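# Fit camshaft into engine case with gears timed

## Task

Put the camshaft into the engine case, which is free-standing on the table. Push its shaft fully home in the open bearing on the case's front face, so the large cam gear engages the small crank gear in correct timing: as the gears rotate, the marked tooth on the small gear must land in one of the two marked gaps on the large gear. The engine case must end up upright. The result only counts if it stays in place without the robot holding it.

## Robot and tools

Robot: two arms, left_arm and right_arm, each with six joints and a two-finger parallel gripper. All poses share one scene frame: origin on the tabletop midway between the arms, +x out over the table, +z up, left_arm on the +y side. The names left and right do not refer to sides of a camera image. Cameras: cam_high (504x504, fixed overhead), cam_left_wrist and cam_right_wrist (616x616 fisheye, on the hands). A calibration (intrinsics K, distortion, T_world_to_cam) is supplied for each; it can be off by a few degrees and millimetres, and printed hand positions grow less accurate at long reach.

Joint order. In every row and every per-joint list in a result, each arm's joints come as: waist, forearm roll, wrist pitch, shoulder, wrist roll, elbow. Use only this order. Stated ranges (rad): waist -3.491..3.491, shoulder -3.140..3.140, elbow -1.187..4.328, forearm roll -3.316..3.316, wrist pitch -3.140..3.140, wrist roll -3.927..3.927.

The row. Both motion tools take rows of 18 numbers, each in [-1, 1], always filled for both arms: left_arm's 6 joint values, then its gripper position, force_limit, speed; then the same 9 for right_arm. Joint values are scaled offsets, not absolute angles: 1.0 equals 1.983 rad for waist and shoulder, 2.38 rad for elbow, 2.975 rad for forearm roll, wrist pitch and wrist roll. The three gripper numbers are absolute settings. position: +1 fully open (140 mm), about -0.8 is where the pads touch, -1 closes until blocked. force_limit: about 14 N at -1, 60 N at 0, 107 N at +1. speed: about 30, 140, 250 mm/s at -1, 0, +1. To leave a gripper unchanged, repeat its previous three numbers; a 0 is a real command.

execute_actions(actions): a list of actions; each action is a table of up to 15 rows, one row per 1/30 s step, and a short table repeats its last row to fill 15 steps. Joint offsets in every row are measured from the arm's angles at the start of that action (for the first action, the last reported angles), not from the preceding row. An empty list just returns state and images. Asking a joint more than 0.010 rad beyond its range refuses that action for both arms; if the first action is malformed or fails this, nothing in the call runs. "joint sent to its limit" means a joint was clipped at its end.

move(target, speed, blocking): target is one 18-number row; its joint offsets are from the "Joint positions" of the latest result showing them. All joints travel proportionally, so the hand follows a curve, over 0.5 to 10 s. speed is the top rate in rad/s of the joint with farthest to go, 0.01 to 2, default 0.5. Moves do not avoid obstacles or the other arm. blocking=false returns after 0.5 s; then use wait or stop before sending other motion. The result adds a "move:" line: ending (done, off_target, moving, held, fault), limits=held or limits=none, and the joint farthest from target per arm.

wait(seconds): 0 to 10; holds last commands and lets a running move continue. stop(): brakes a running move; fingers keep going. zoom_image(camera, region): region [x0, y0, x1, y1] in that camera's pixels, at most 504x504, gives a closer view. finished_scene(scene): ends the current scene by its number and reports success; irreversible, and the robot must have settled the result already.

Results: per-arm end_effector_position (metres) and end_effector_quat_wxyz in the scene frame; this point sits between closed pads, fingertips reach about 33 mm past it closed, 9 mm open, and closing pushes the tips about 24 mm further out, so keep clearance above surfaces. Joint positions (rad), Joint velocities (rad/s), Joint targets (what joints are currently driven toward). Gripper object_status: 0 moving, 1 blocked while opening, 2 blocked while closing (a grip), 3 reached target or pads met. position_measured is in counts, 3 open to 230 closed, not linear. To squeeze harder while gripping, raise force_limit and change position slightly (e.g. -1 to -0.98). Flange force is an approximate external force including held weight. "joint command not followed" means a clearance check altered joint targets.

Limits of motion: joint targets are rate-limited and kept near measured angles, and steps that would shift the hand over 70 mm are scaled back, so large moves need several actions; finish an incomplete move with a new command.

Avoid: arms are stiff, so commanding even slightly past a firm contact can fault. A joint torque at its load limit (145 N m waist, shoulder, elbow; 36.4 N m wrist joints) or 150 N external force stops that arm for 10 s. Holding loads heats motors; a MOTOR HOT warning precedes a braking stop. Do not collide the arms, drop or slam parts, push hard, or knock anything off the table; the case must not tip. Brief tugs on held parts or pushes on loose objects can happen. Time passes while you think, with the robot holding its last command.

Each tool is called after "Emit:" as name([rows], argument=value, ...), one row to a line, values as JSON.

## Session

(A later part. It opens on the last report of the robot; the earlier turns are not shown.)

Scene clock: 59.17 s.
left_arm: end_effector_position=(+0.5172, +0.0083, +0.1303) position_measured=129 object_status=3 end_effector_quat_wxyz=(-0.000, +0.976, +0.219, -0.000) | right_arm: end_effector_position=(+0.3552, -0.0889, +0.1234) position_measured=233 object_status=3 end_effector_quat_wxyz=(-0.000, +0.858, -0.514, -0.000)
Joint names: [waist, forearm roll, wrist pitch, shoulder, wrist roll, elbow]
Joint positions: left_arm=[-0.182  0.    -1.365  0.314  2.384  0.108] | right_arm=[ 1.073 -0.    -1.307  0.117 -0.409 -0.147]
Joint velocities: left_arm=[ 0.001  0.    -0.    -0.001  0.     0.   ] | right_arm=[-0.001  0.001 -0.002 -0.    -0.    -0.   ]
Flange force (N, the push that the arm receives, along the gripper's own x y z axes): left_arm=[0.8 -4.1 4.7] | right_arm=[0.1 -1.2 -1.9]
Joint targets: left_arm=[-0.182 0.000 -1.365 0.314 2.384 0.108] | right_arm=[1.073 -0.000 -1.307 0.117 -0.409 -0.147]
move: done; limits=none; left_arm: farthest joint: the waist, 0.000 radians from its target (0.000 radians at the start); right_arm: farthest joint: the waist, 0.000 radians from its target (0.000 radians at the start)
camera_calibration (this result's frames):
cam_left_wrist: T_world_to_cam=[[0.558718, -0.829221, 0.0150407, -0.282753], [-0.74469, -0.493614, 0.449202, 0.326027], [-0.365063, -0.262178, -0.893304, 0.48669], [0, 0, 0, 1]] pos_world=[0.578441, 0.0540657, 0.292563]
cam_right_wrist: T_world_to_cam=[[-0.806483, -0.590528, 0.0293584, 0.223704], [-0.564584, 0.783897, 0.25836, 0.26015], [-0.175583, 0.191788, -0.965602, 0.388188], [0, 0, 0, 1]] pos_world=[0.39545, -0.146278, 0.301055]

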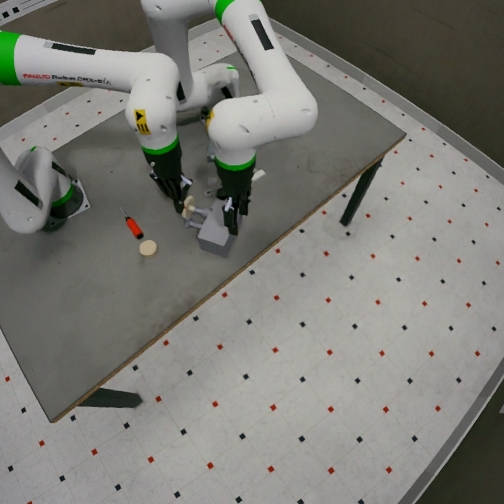

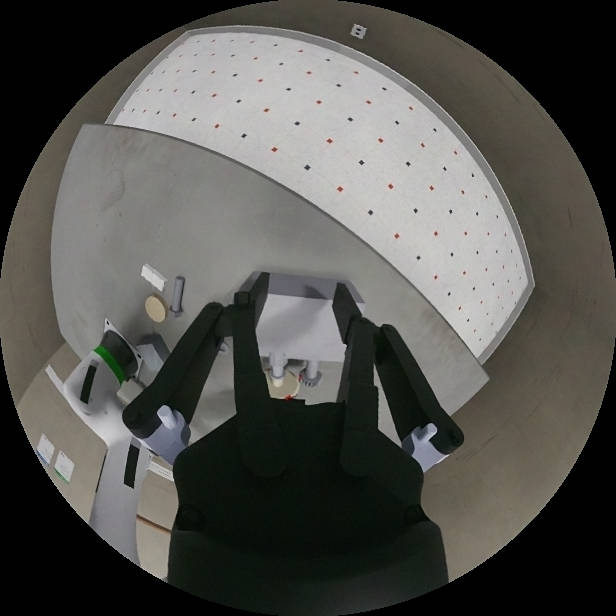

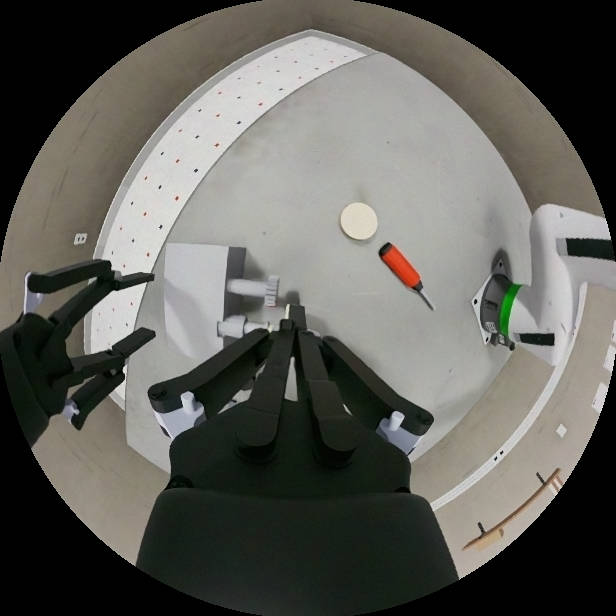

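Emit:
move(target=[0,0,0,0,0,0,0,0,0,-0.0068,0,0.0043,0.0061,0.0045,-0.0004,-1,0,1], speed=0.015)

Emit:
zoom_image(camera="cam_left_wrist", region=[250,340,340,410])

Emit:
move(target=[0,0,0,0,0,0,0,0,0,-0.0043,0,0.0051,0.0015,0.0028,-0.0052,-1,0,1], speed=0.015)

Emit:
zoom_image(camera="cam_left_wrist", region=[250,340,340,410])

Scene clock: 60.53 s.
left_arm: end_effector_position=(+0.5172, +0.0083, +0.1303) position_measured=129 object_status=3 end_effector_quat_wxyz=(-0.000, +0.976, +0.219, -0.000) | right_arm: end_effector_position=(+0.3610, -0.0916, +0.1173) position_measured=233 object_status=3 end_effector_quat_wxyz=(+0.000, +0.858, -0.514, -0.000)
Joint names: [waist, forearm roll, wrist pitch, shoulder, wrist roll, elbow]
Joint positions: left_arm=[-0.182  0.    -1.365  0.314  2.384  0.108] | right_arm=[ 1.06  -0.    -1.294  0.129 -0.396 -0.148]
Joint velocities: left_arm=[-0.002  0.    -0.001  0.     0.001 -0.002] | right_arm=[-0.001 -0.002  0.002  0.     0.001 -0.   ]
Flange force (N, the push that the arm receives, along the gripper's own x y z axes): left_arm=[-1.9 -7.3 5.5] | right_arm=[-0.7 4.8 -22.9]
Joint targets: left_arm=[-0.182 0.000 -1.365 0.314 2.384 0.108] | right_arm=[1.060 -0.000 -1.294 0.129 -0.396 -0.148]
move: done; limits=none; left_arm: farthest joint: the waist, 0.000 radians from its target (0.000 radians at the start); right_arm: farthest joint: the waist, 0.000 radians from its target (0.014 radians at the start)
camera_calibration (this result's frames):
cam_left_wrist: T_world_to_cam=[[0.558718, -0.829221, 0.0150406, -0.282753], [-0.74469, -0.493614, 0.449202, 0.326027], [-0.365063, -0.262178, -0.893304, 0.48669], [0, 0, 0, 1]] pos_world=[0.578441, 0.0540658, 0.292563]
cam_right_wrist: T_world_to_cam=[[-0.806532, -0.590445, 0.0296935, 0.22697], [-0.564455, 0.784019, 0.258272, 0.267114], [-0.175775, 0.191544, -0.965616, 0.38398], [0, 0, 0, 1]] pos_world=[0.401327, -0.148958, 0.29505]

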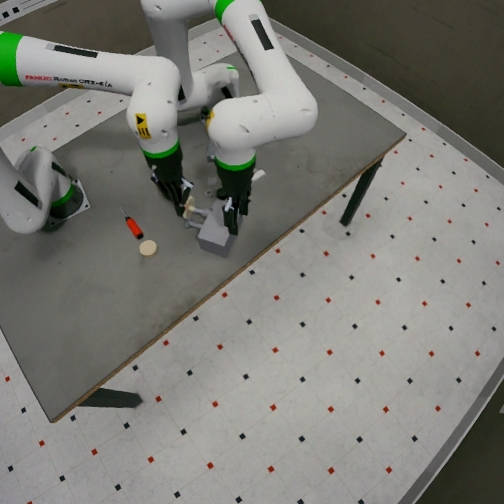

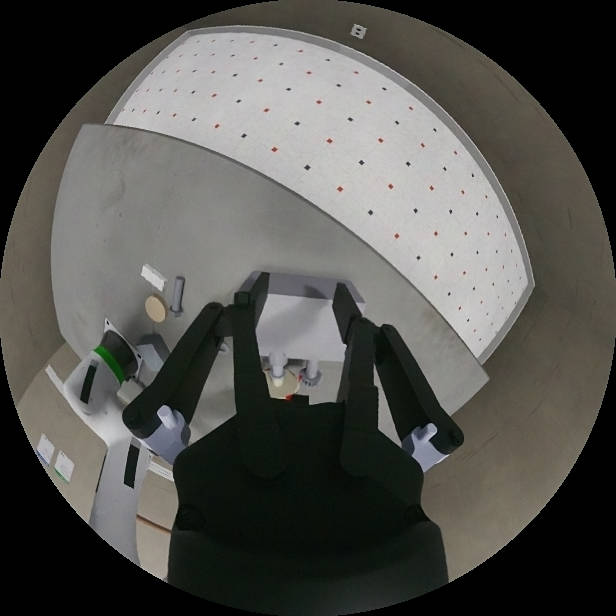

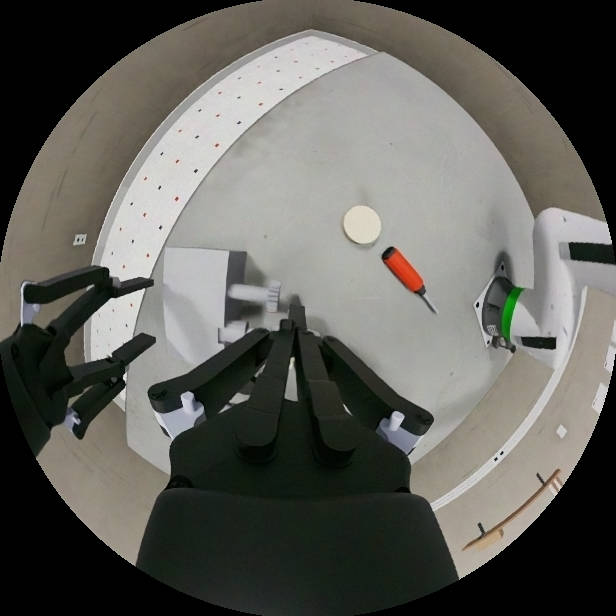

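Region (250, 340, 340, 410) of cam_left_wrist's 616x616 image, scaled by 5.600, with more detail than that image has.

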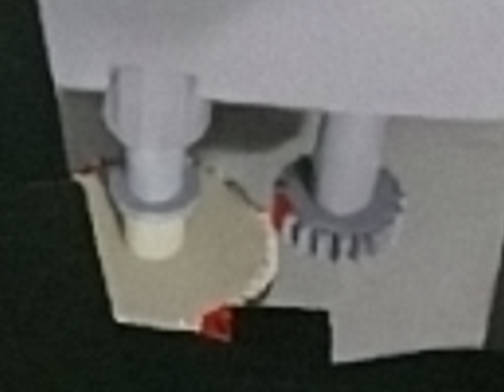

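Scene clock: 61.77 s.
left_arm: end_effector_position=(+0.5172, +0.0083, +0.1303) position_measured=129 object_status=3 end_effector_quat_wxyz=(-0.000, +0.976, +0.219, -0.000) | right_arm: end_effector_position=(+0.3629, -0.0956, +0.1108) position_measured=233 object_status=3 end_effector_quat_wxyz=(+0.000, +0.858, -0.514, -0.000)
Joint names: [waist, forearm roll, wrist pitch, shoulder, wrist roll, elbow]
Joint positions: left_arm=[-0.182  0.    -1.365  0.314  2.384  0.108] | right_arm=[ 1.051 -0.001 -1.279  0.132 -0.387 -0.16 ]
Joint velocities: left_arm=[ 0.    -0.001  0.     0.    -0.     0.001] | right_arm=[ 0.    -0.002  0.002 -0.     0.    -0.   ]
Flange force (N, the push that the arm receives, along the gripper's own x y z axes): left_arm=[-3.1 -12.5 7.9] | right_arm=[-3.2 5.3 -19.2]
Joint targets: left_arm=[-0.182 0.000 -1.365 0.314 2.384 0.108] | right_arm=[1.051 -0.000 -1.279 0.132 -0.387 -0.160]
move: done; limits=none; left_arm: farthest joint: the waist, 0.000 radians from its target (0.000 radians at the start); right_arm: farthest joint: the forearm roll, 0.001 radians from its target (0.000 radians at the start)
camera_calibration (this result's frames):
cam_left_wrist: T_world_to_cam=[[0.558718, -0.829221, 0.0150408, -0.282754], [-0.74469, -0.493614, 0.449202, 0.326027], [-0.365063, -0.262178, -0.893304, 0.48669], [0, 0, 0, 1]] pos_world=[0.578441, 0.0540658, 0.292563]
cam_right_wrist: T_world_to_cam=[[-0.806655, -0.590266, 0.0298867, 0.22642], [-0.56424, 0.784167, 0.258293, 0.272861], [-0.175898, 0.19149, -0.965604, 0.378822], [0, 0, 0, 1]] pos_world=[0.403236, -0.152861, 0.288547]

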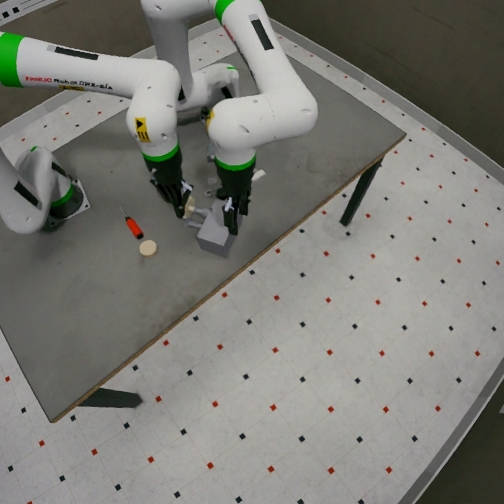

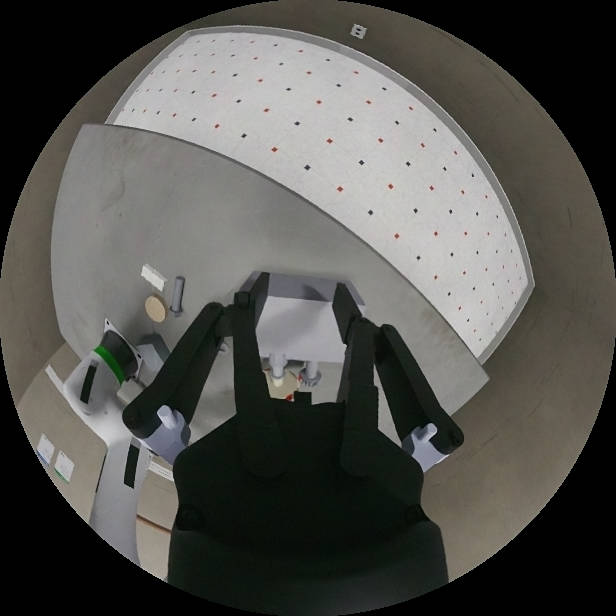

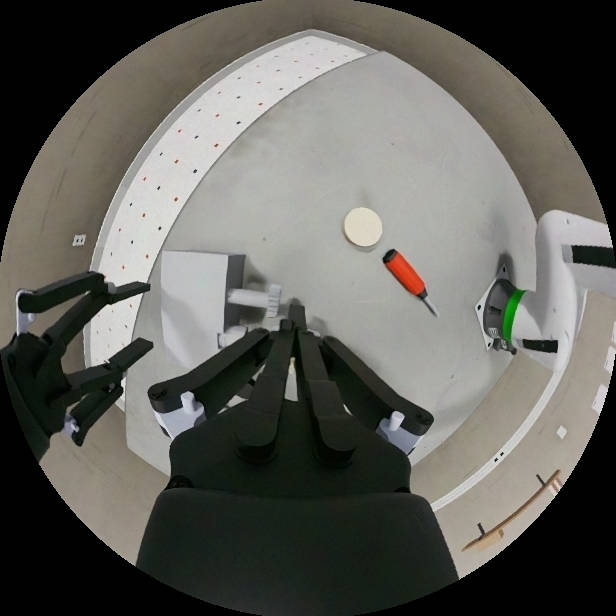

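Region (250, 340, 340, 410) of cam_left_wrist's 616x616 image, scaled by 5.600, with more detail than that image has.

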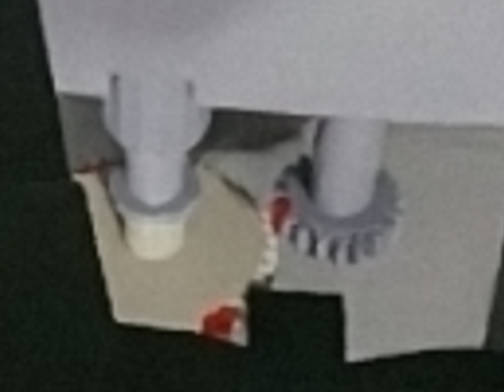

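Emit:
move(target=[0,0,0,0,0,0,0,0,0,-0.003,0,-0.007,-0.0039,0.002,0.0053,-1,0,1], speed=0.03)

Emit:
move(target=[0,0,0,0,0,0,0,0,0,-0.009,0,0,0.0285,0.006,0.024,-1,0,1], speed=0.04)

Emit:
zoom_image(camera="cam_left_wrist", region=[250,340,340,410])

Scene clock: 63.00 s.
left_arm: end_effector_position=(+0.5172, +0.0083, +0.1303) position_measured=129 object_status=3 end_effector_quat_wxyz=(-0.000, +0.976, +0.219, -0.000) | right_arm: end_effector_position=(+0.3640, -0.0986, +0.1196) position_measured=233 object_status=3 end_effector_quat_wxyz=(+0.000, +0.858, -0.514, -0.000)
Joint names: [waist, forearm roll, wrist pitch, shoulder, wrist roll, elbow]
Joint positions: left_arm=[-0.182  0.    -1.365  0.314  2.384  0.108] | right_arm=[ 1.045 -0.001 -1.3    0.124 -0.381 -0.148]
Joint velocities: left_arm=[ 0.    -0.     0.001 -0.    -0.    -0.   ] | right_arm=[-0.    -0.001  0.001 -0.     0.    -0.   ]
Flange force (N, the push that the arm receives, along the gripper's own x y z axes): left_arm=[-2.1 -7.6 5.6] | right_arm=[1.3 -2.0 -2.3]
Joint targets: left_arm=[-0.182 0.000 -1.365 0.314 2.384 0.108] | right_arm=[1.045 -0.001 -1.300 0.124 -0.381 -0.148]
move: done; limits=none; left_arm: farthest joint: the waist, 0.000 radians from its target (0.000 radians at the start); right_arm: farthest joint: the waist, 0.000 radians from its target (0.006 radians at the start)
camera_calibration (this result's frames):
cam_left_wrist: T_world_to_cam=[[0.558718, -0.829221, 0.0150407, -0.282753], [-0.74469, -0.493614, 0.449202, 0.326027], [-0.365063, -0.262178, -0.893304, 0.48669], [0, 0, 0, 1]] pos_world=[0.578441, 0.0540658, 0.292563]
cam_right_wrist: T_world_to_cam=[[-0.806639, -0.590265, 0.03036, 0.225159], [-0.564167, 0.784255, 0.258186, 0.273565], [-0.176208, 0.191135, -0.965618, 0.38817], [0, 0, 0, 1]] pos_world=[0.404358, -0.155834, 0.297358]

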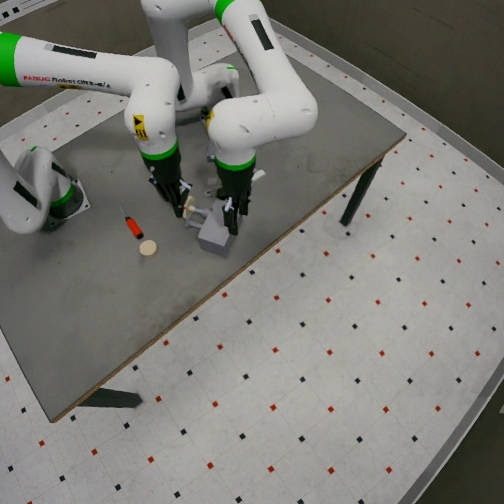

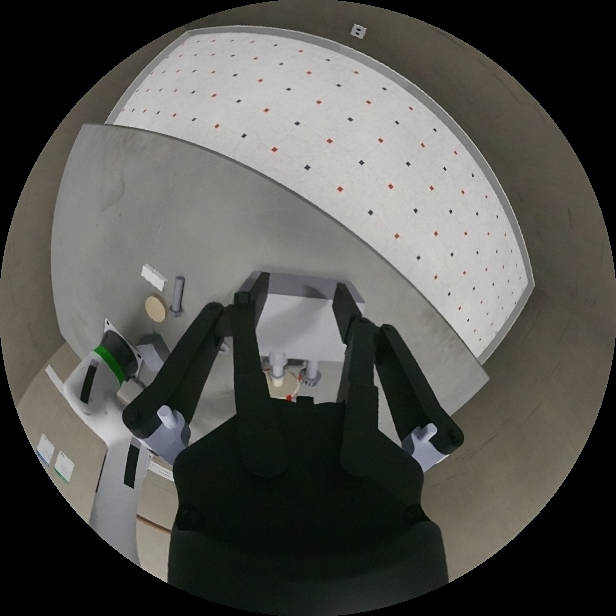

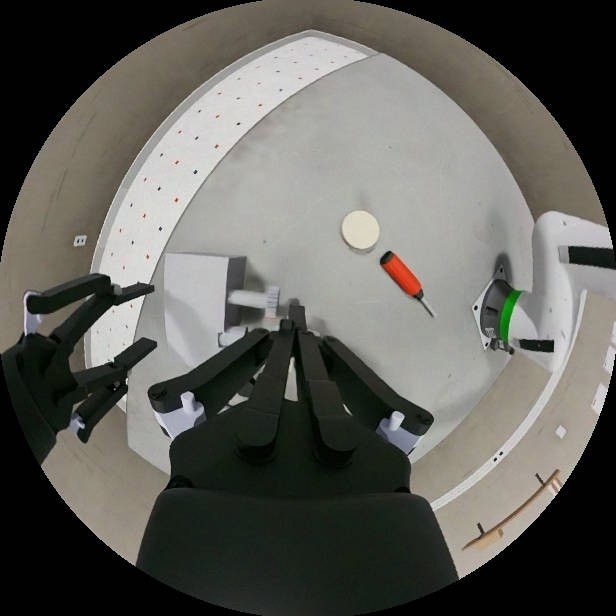

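Scene clock: 64.67 s.
left_arm: end_effector_position=(+0.5172, +0.0083, +0.1303) position_measured=129 object_status=3 end_effector_quat_wxyz=(-0.000, +0.976, +0.219, -0.000) | right_arm: end_effector_position=(+0.3840, -0.0883, +0.1164) position_measured=233 object_status=3 end_effector_quat_wxyz=(+0.000, +0.858, -0.514, -0.000)
Joint names: [waist, forearm roll, wrist pitch, shoulder, wrist roll, elbow]
Joint positions: left_arm=[-0.182  0.    -1.365  0.314  2.384  0.108] | right_arm=[ 1.027 -0.    -1.3    0.181 -0.364 -0.091]
Joint velocities: left_arm=[-0.001 -0.001 -0.001 -0.001  0.     0.001] | right_arm=[ 0.    -0.     0.001  0.     0.002  0.   ]
Flange force (N, the push that the arm receives, along the gripper's own x y z axes): left_arm=[-0.8 -7.4 6.8] | right_arm=[0.4 -1.8 -2.4]
Joint targets: left_arm=[-0.182 0.000 -1.365 0.314 2.384 0.108] | right_arm=[1.027 -0.001 -1.300 0.181 -0.364 -0.091]
move: done; limits=none; left_arm: farthest joint: the waist, 0.000 radians from its target (0.000 radians at the start); right_arm: farthest joint: the forearm roll, 0.001 radians from its target (0.000 radians at the start)
camera_calibration (this result's frames):
cam_left_wrist: T_world_to_cam=[[0.558718, -0.829221, 0.0150404, -0.282753], [-0.74469, -0.493614, 0.449202, 0.326027], [-0.365064, -0.262178, -0.893304, 0.48669], [0, 0, 0, 1]] pos_world=[0.578441, 0.0540658, 0.292563]
cam_right_wrist: T_world_to_cam=[[-0.806647, -0.590283, 0.0297849, 0.24757], [-0.564271, 0.784135, 0.258321, 0.277618], [-0.175838, 0.191567, -0.9656, 0.386456], [0, 0, 0, 1]] pos_world=[0.424307, -0.145586, 0.294073]

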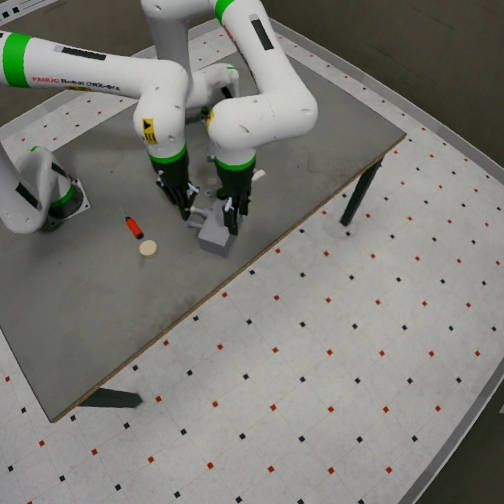

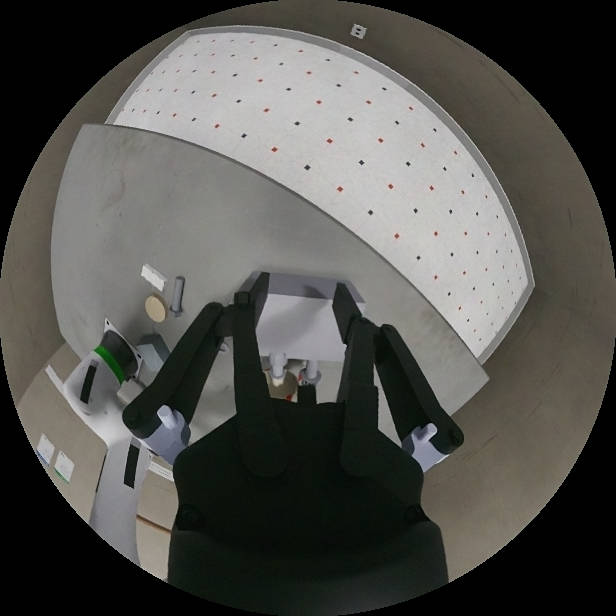

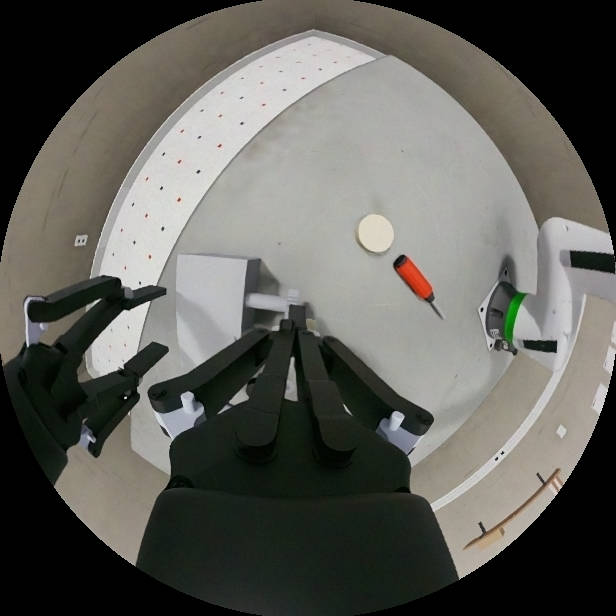

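Region (250, 340, 340, 410) of cam_left_wrist's 616x616 image, scaled by 5.600, with more detail than that image has.

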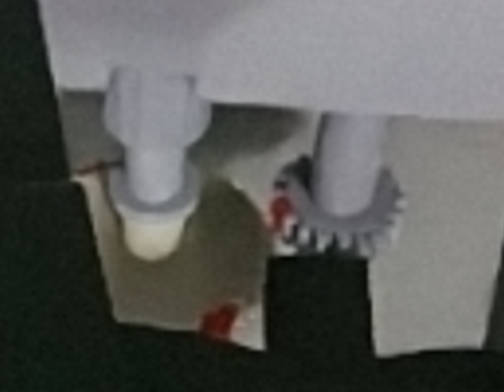

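Emit:
move(target=[0,0,0,0,0,0,0,0,0,-0.001,0,0.0031,0.0052,0.0007,0.0006,-1,0,1], speed=0.015)

Emit:
move(target=[0,0,0,0,0,0,0,0,0,-0.0175,0,0.0002,-0.002,0.0117,-0.002,-1,0,1], speed=0.02)

Emit:
zoom_image(camera="cam_left_wrist", region=[250,340,340,410])

Scene clock: 65.77 s.
left_arm: end_effector_position=(+0.5172, +0.0083, +0.1303) position_measured=129 object_status=3 end_effector_quat_wxyz=(-0.000, +0.976, +0.219, -0.000) | right_arm: end_effector_position=(+0.3867, -0.0867, +0.1119) position_measured=233 object_status=3 end_effector_quat_wxyz=(+0.000, +0.858, -0.514, -0.000)
Joint names: [waist, forearm roll, wrist pitch, shoulder, wrist roll, elbow]
Joint positions: left_arm=[-0.182  0.    -1.365  0.314  2.384  0.108] | right_arm=[ 1.025 -0.    -1.29   0.191 -0.361 -0.089]
Joint velocities: left_arm=[ 0.001  0.    -0.002 -0.    -0.     0.002] | right_arm=[ 0.001 -0.001 -0.001  0.     0.001  0.   ]
Flange force (N, the push that the arm receives, along the gripper's own x y z axes): left_arm=[2.9 -3.6 3.7] | right_arm=[2.4 14.9 -40.9]
Joint targets: left_arm=[-0.182 0.000 -1.365 0.314 2.384 0.108] | right_arm=[1.025 -0.000 -1.290 0.191 -0.361 -0.089]
move: done; limits=none; left_arm: farthest joint: the waist, 0.000 radians from its target (0.000 radians at the start); right_arm: farthest joint: the waist, 0.000 radians from its target (0.002 radians at the start)
camera_calibration (this result's frames):
cam_left_wrist: T_world_to_cam=[[0.558718, -0.829221, 0.0150405, -0.282753], [-0.74469, -0.493614, 0.449202, 0.326027], [-0.365063, -0.262178, -0.893304, 0.48669], [0, 0, 0, 1]] pos_world=[0.578441, 0.0540657, 0.292563]
cam_right_wrist: T_world_to_cam=[[-0.806586, -0.590383, 0.0294449, 0.250831], [-0.564439, 0.784023, 0.258295, 0.27912], [-0.175578, 0.191717, -0.965617, 0.382257], [0, 0, 0, 1]] pos_world=[0.426979, -0.144035, 0.289633]

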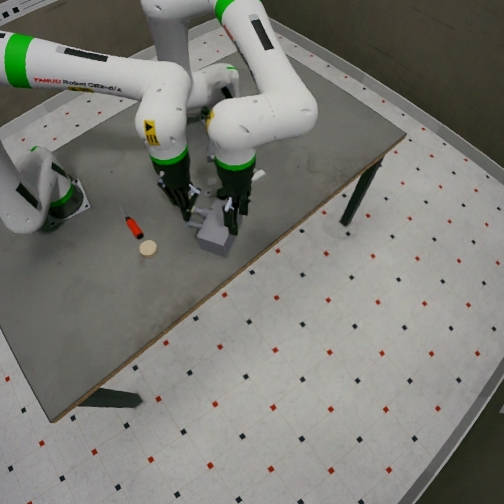

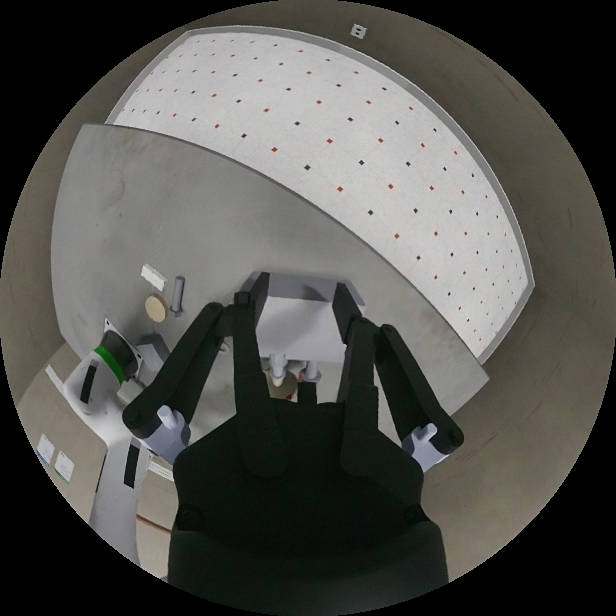

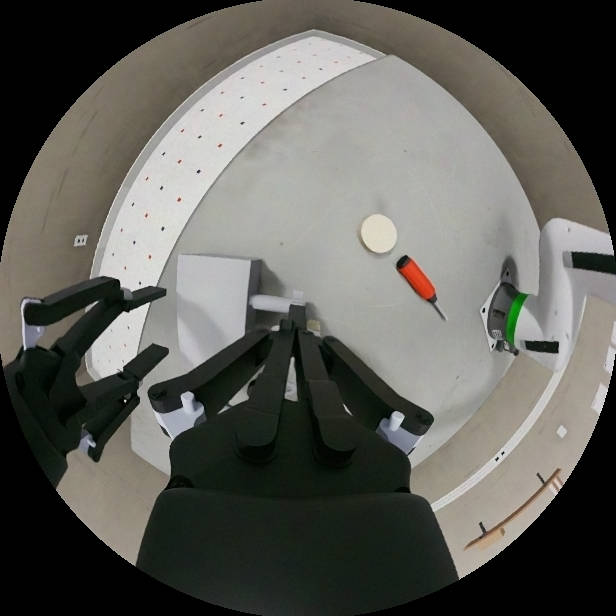

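Scene clock: 67.73 s.
left_arm: end_effector_position=(+0.5172, +0.0083, +0.1303) position_measured=129 object_status=3 end_effector_quat_wxyz=(-0.000, +0.976, +0.219, -0.000) | right_arm: end_effector_position=(+0.3951, -0.1028, +0.1119) position_measured=233 object_status=3 end_effector_quat_wxyz=(+0.000, +0.858, -0.514, -0.000)
Joint names: [waist, forearm roll, wrist pitch, shoulder, wrist roll, elbow]
Joint positions: left_arm=[-0.182  0.    -1.365  0.314  2.384  0.108] | right_arm=[ 0.991 -0.    -1.29   0.187 -0.327 -0.094]
Joint velocities: left_arm=[-0.001 -0.001  0.001 -0.001  0.    -0.001] | right_arm=[-0.001 -0.001 -0.002  0.     0.     0.   ]
Flange force (N, the push that the arm receives, along the gripper's own x y z axes): left_arm=[-4.2 -11.3 7.0] | right_arm=[-4.9 -1.9 -17.6]
Joint targets: left_arm=[-0.182 0.000 -1.365 0.314 2.384 0.108] | right_arm=[0.991 -0.000 -1.290 0.187 -0.327 -0.094]
move: done; limits=none; left_arm: farthest joint: the waist, 0.000 radians from its target (0.000 radians at the start); right_arm: farthest joint: the wrist pitch, 0.001 radians from its target (0.001 radians at the start)
camera_calibration (this result's frames):
cam_left_wrist: T_world_to_cam=[[0.558718, -0.829221, 0.0150408, -0.282754], [-0.74469, -0.493614, 0.449202, 0.326027], [-0.365063, -0.262178, -0.893304, 0.48669], [0, 0, 0, 1]] pos_world=[0.578441, 0.0540658, 0.292563]
cam_right_wrist: T_world_to_cam=[[-0.806518, -0.590461, 0.0297447, 0.248017], [-0.564468, 0.784022, 0.258238, 0.296489], [-0.1758, 0.191483, -0.965623, 0.38686], [0, 0, 0, 1]] pos_world=[0.435399, -0.160086, 0.289619]

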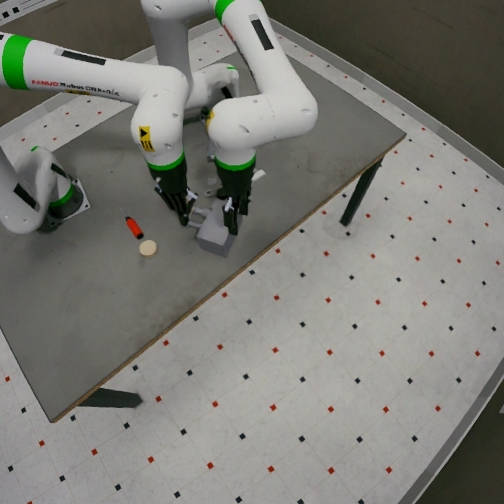

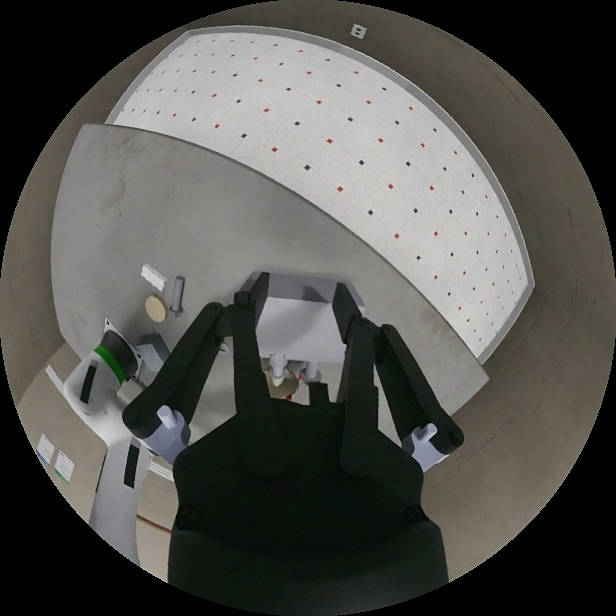

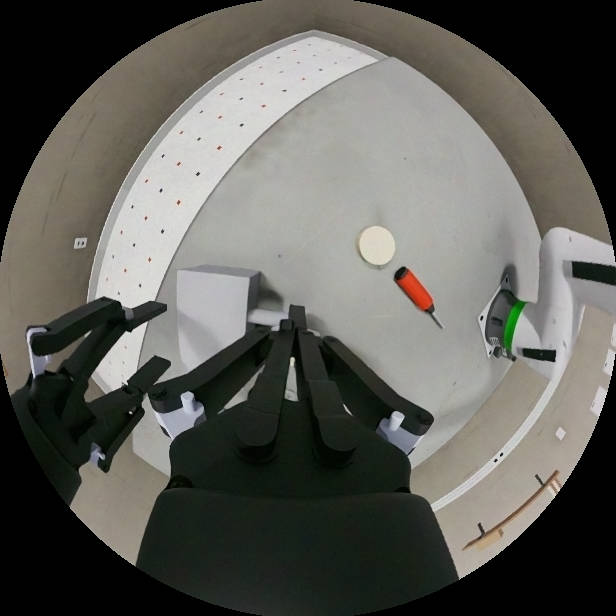

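Region (250, 340, 340, 410) of cam_left_wrist's 616x616 image, scaled by 5.600, with more detail than that image has.

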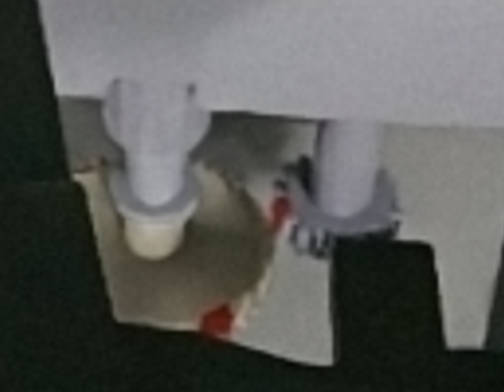

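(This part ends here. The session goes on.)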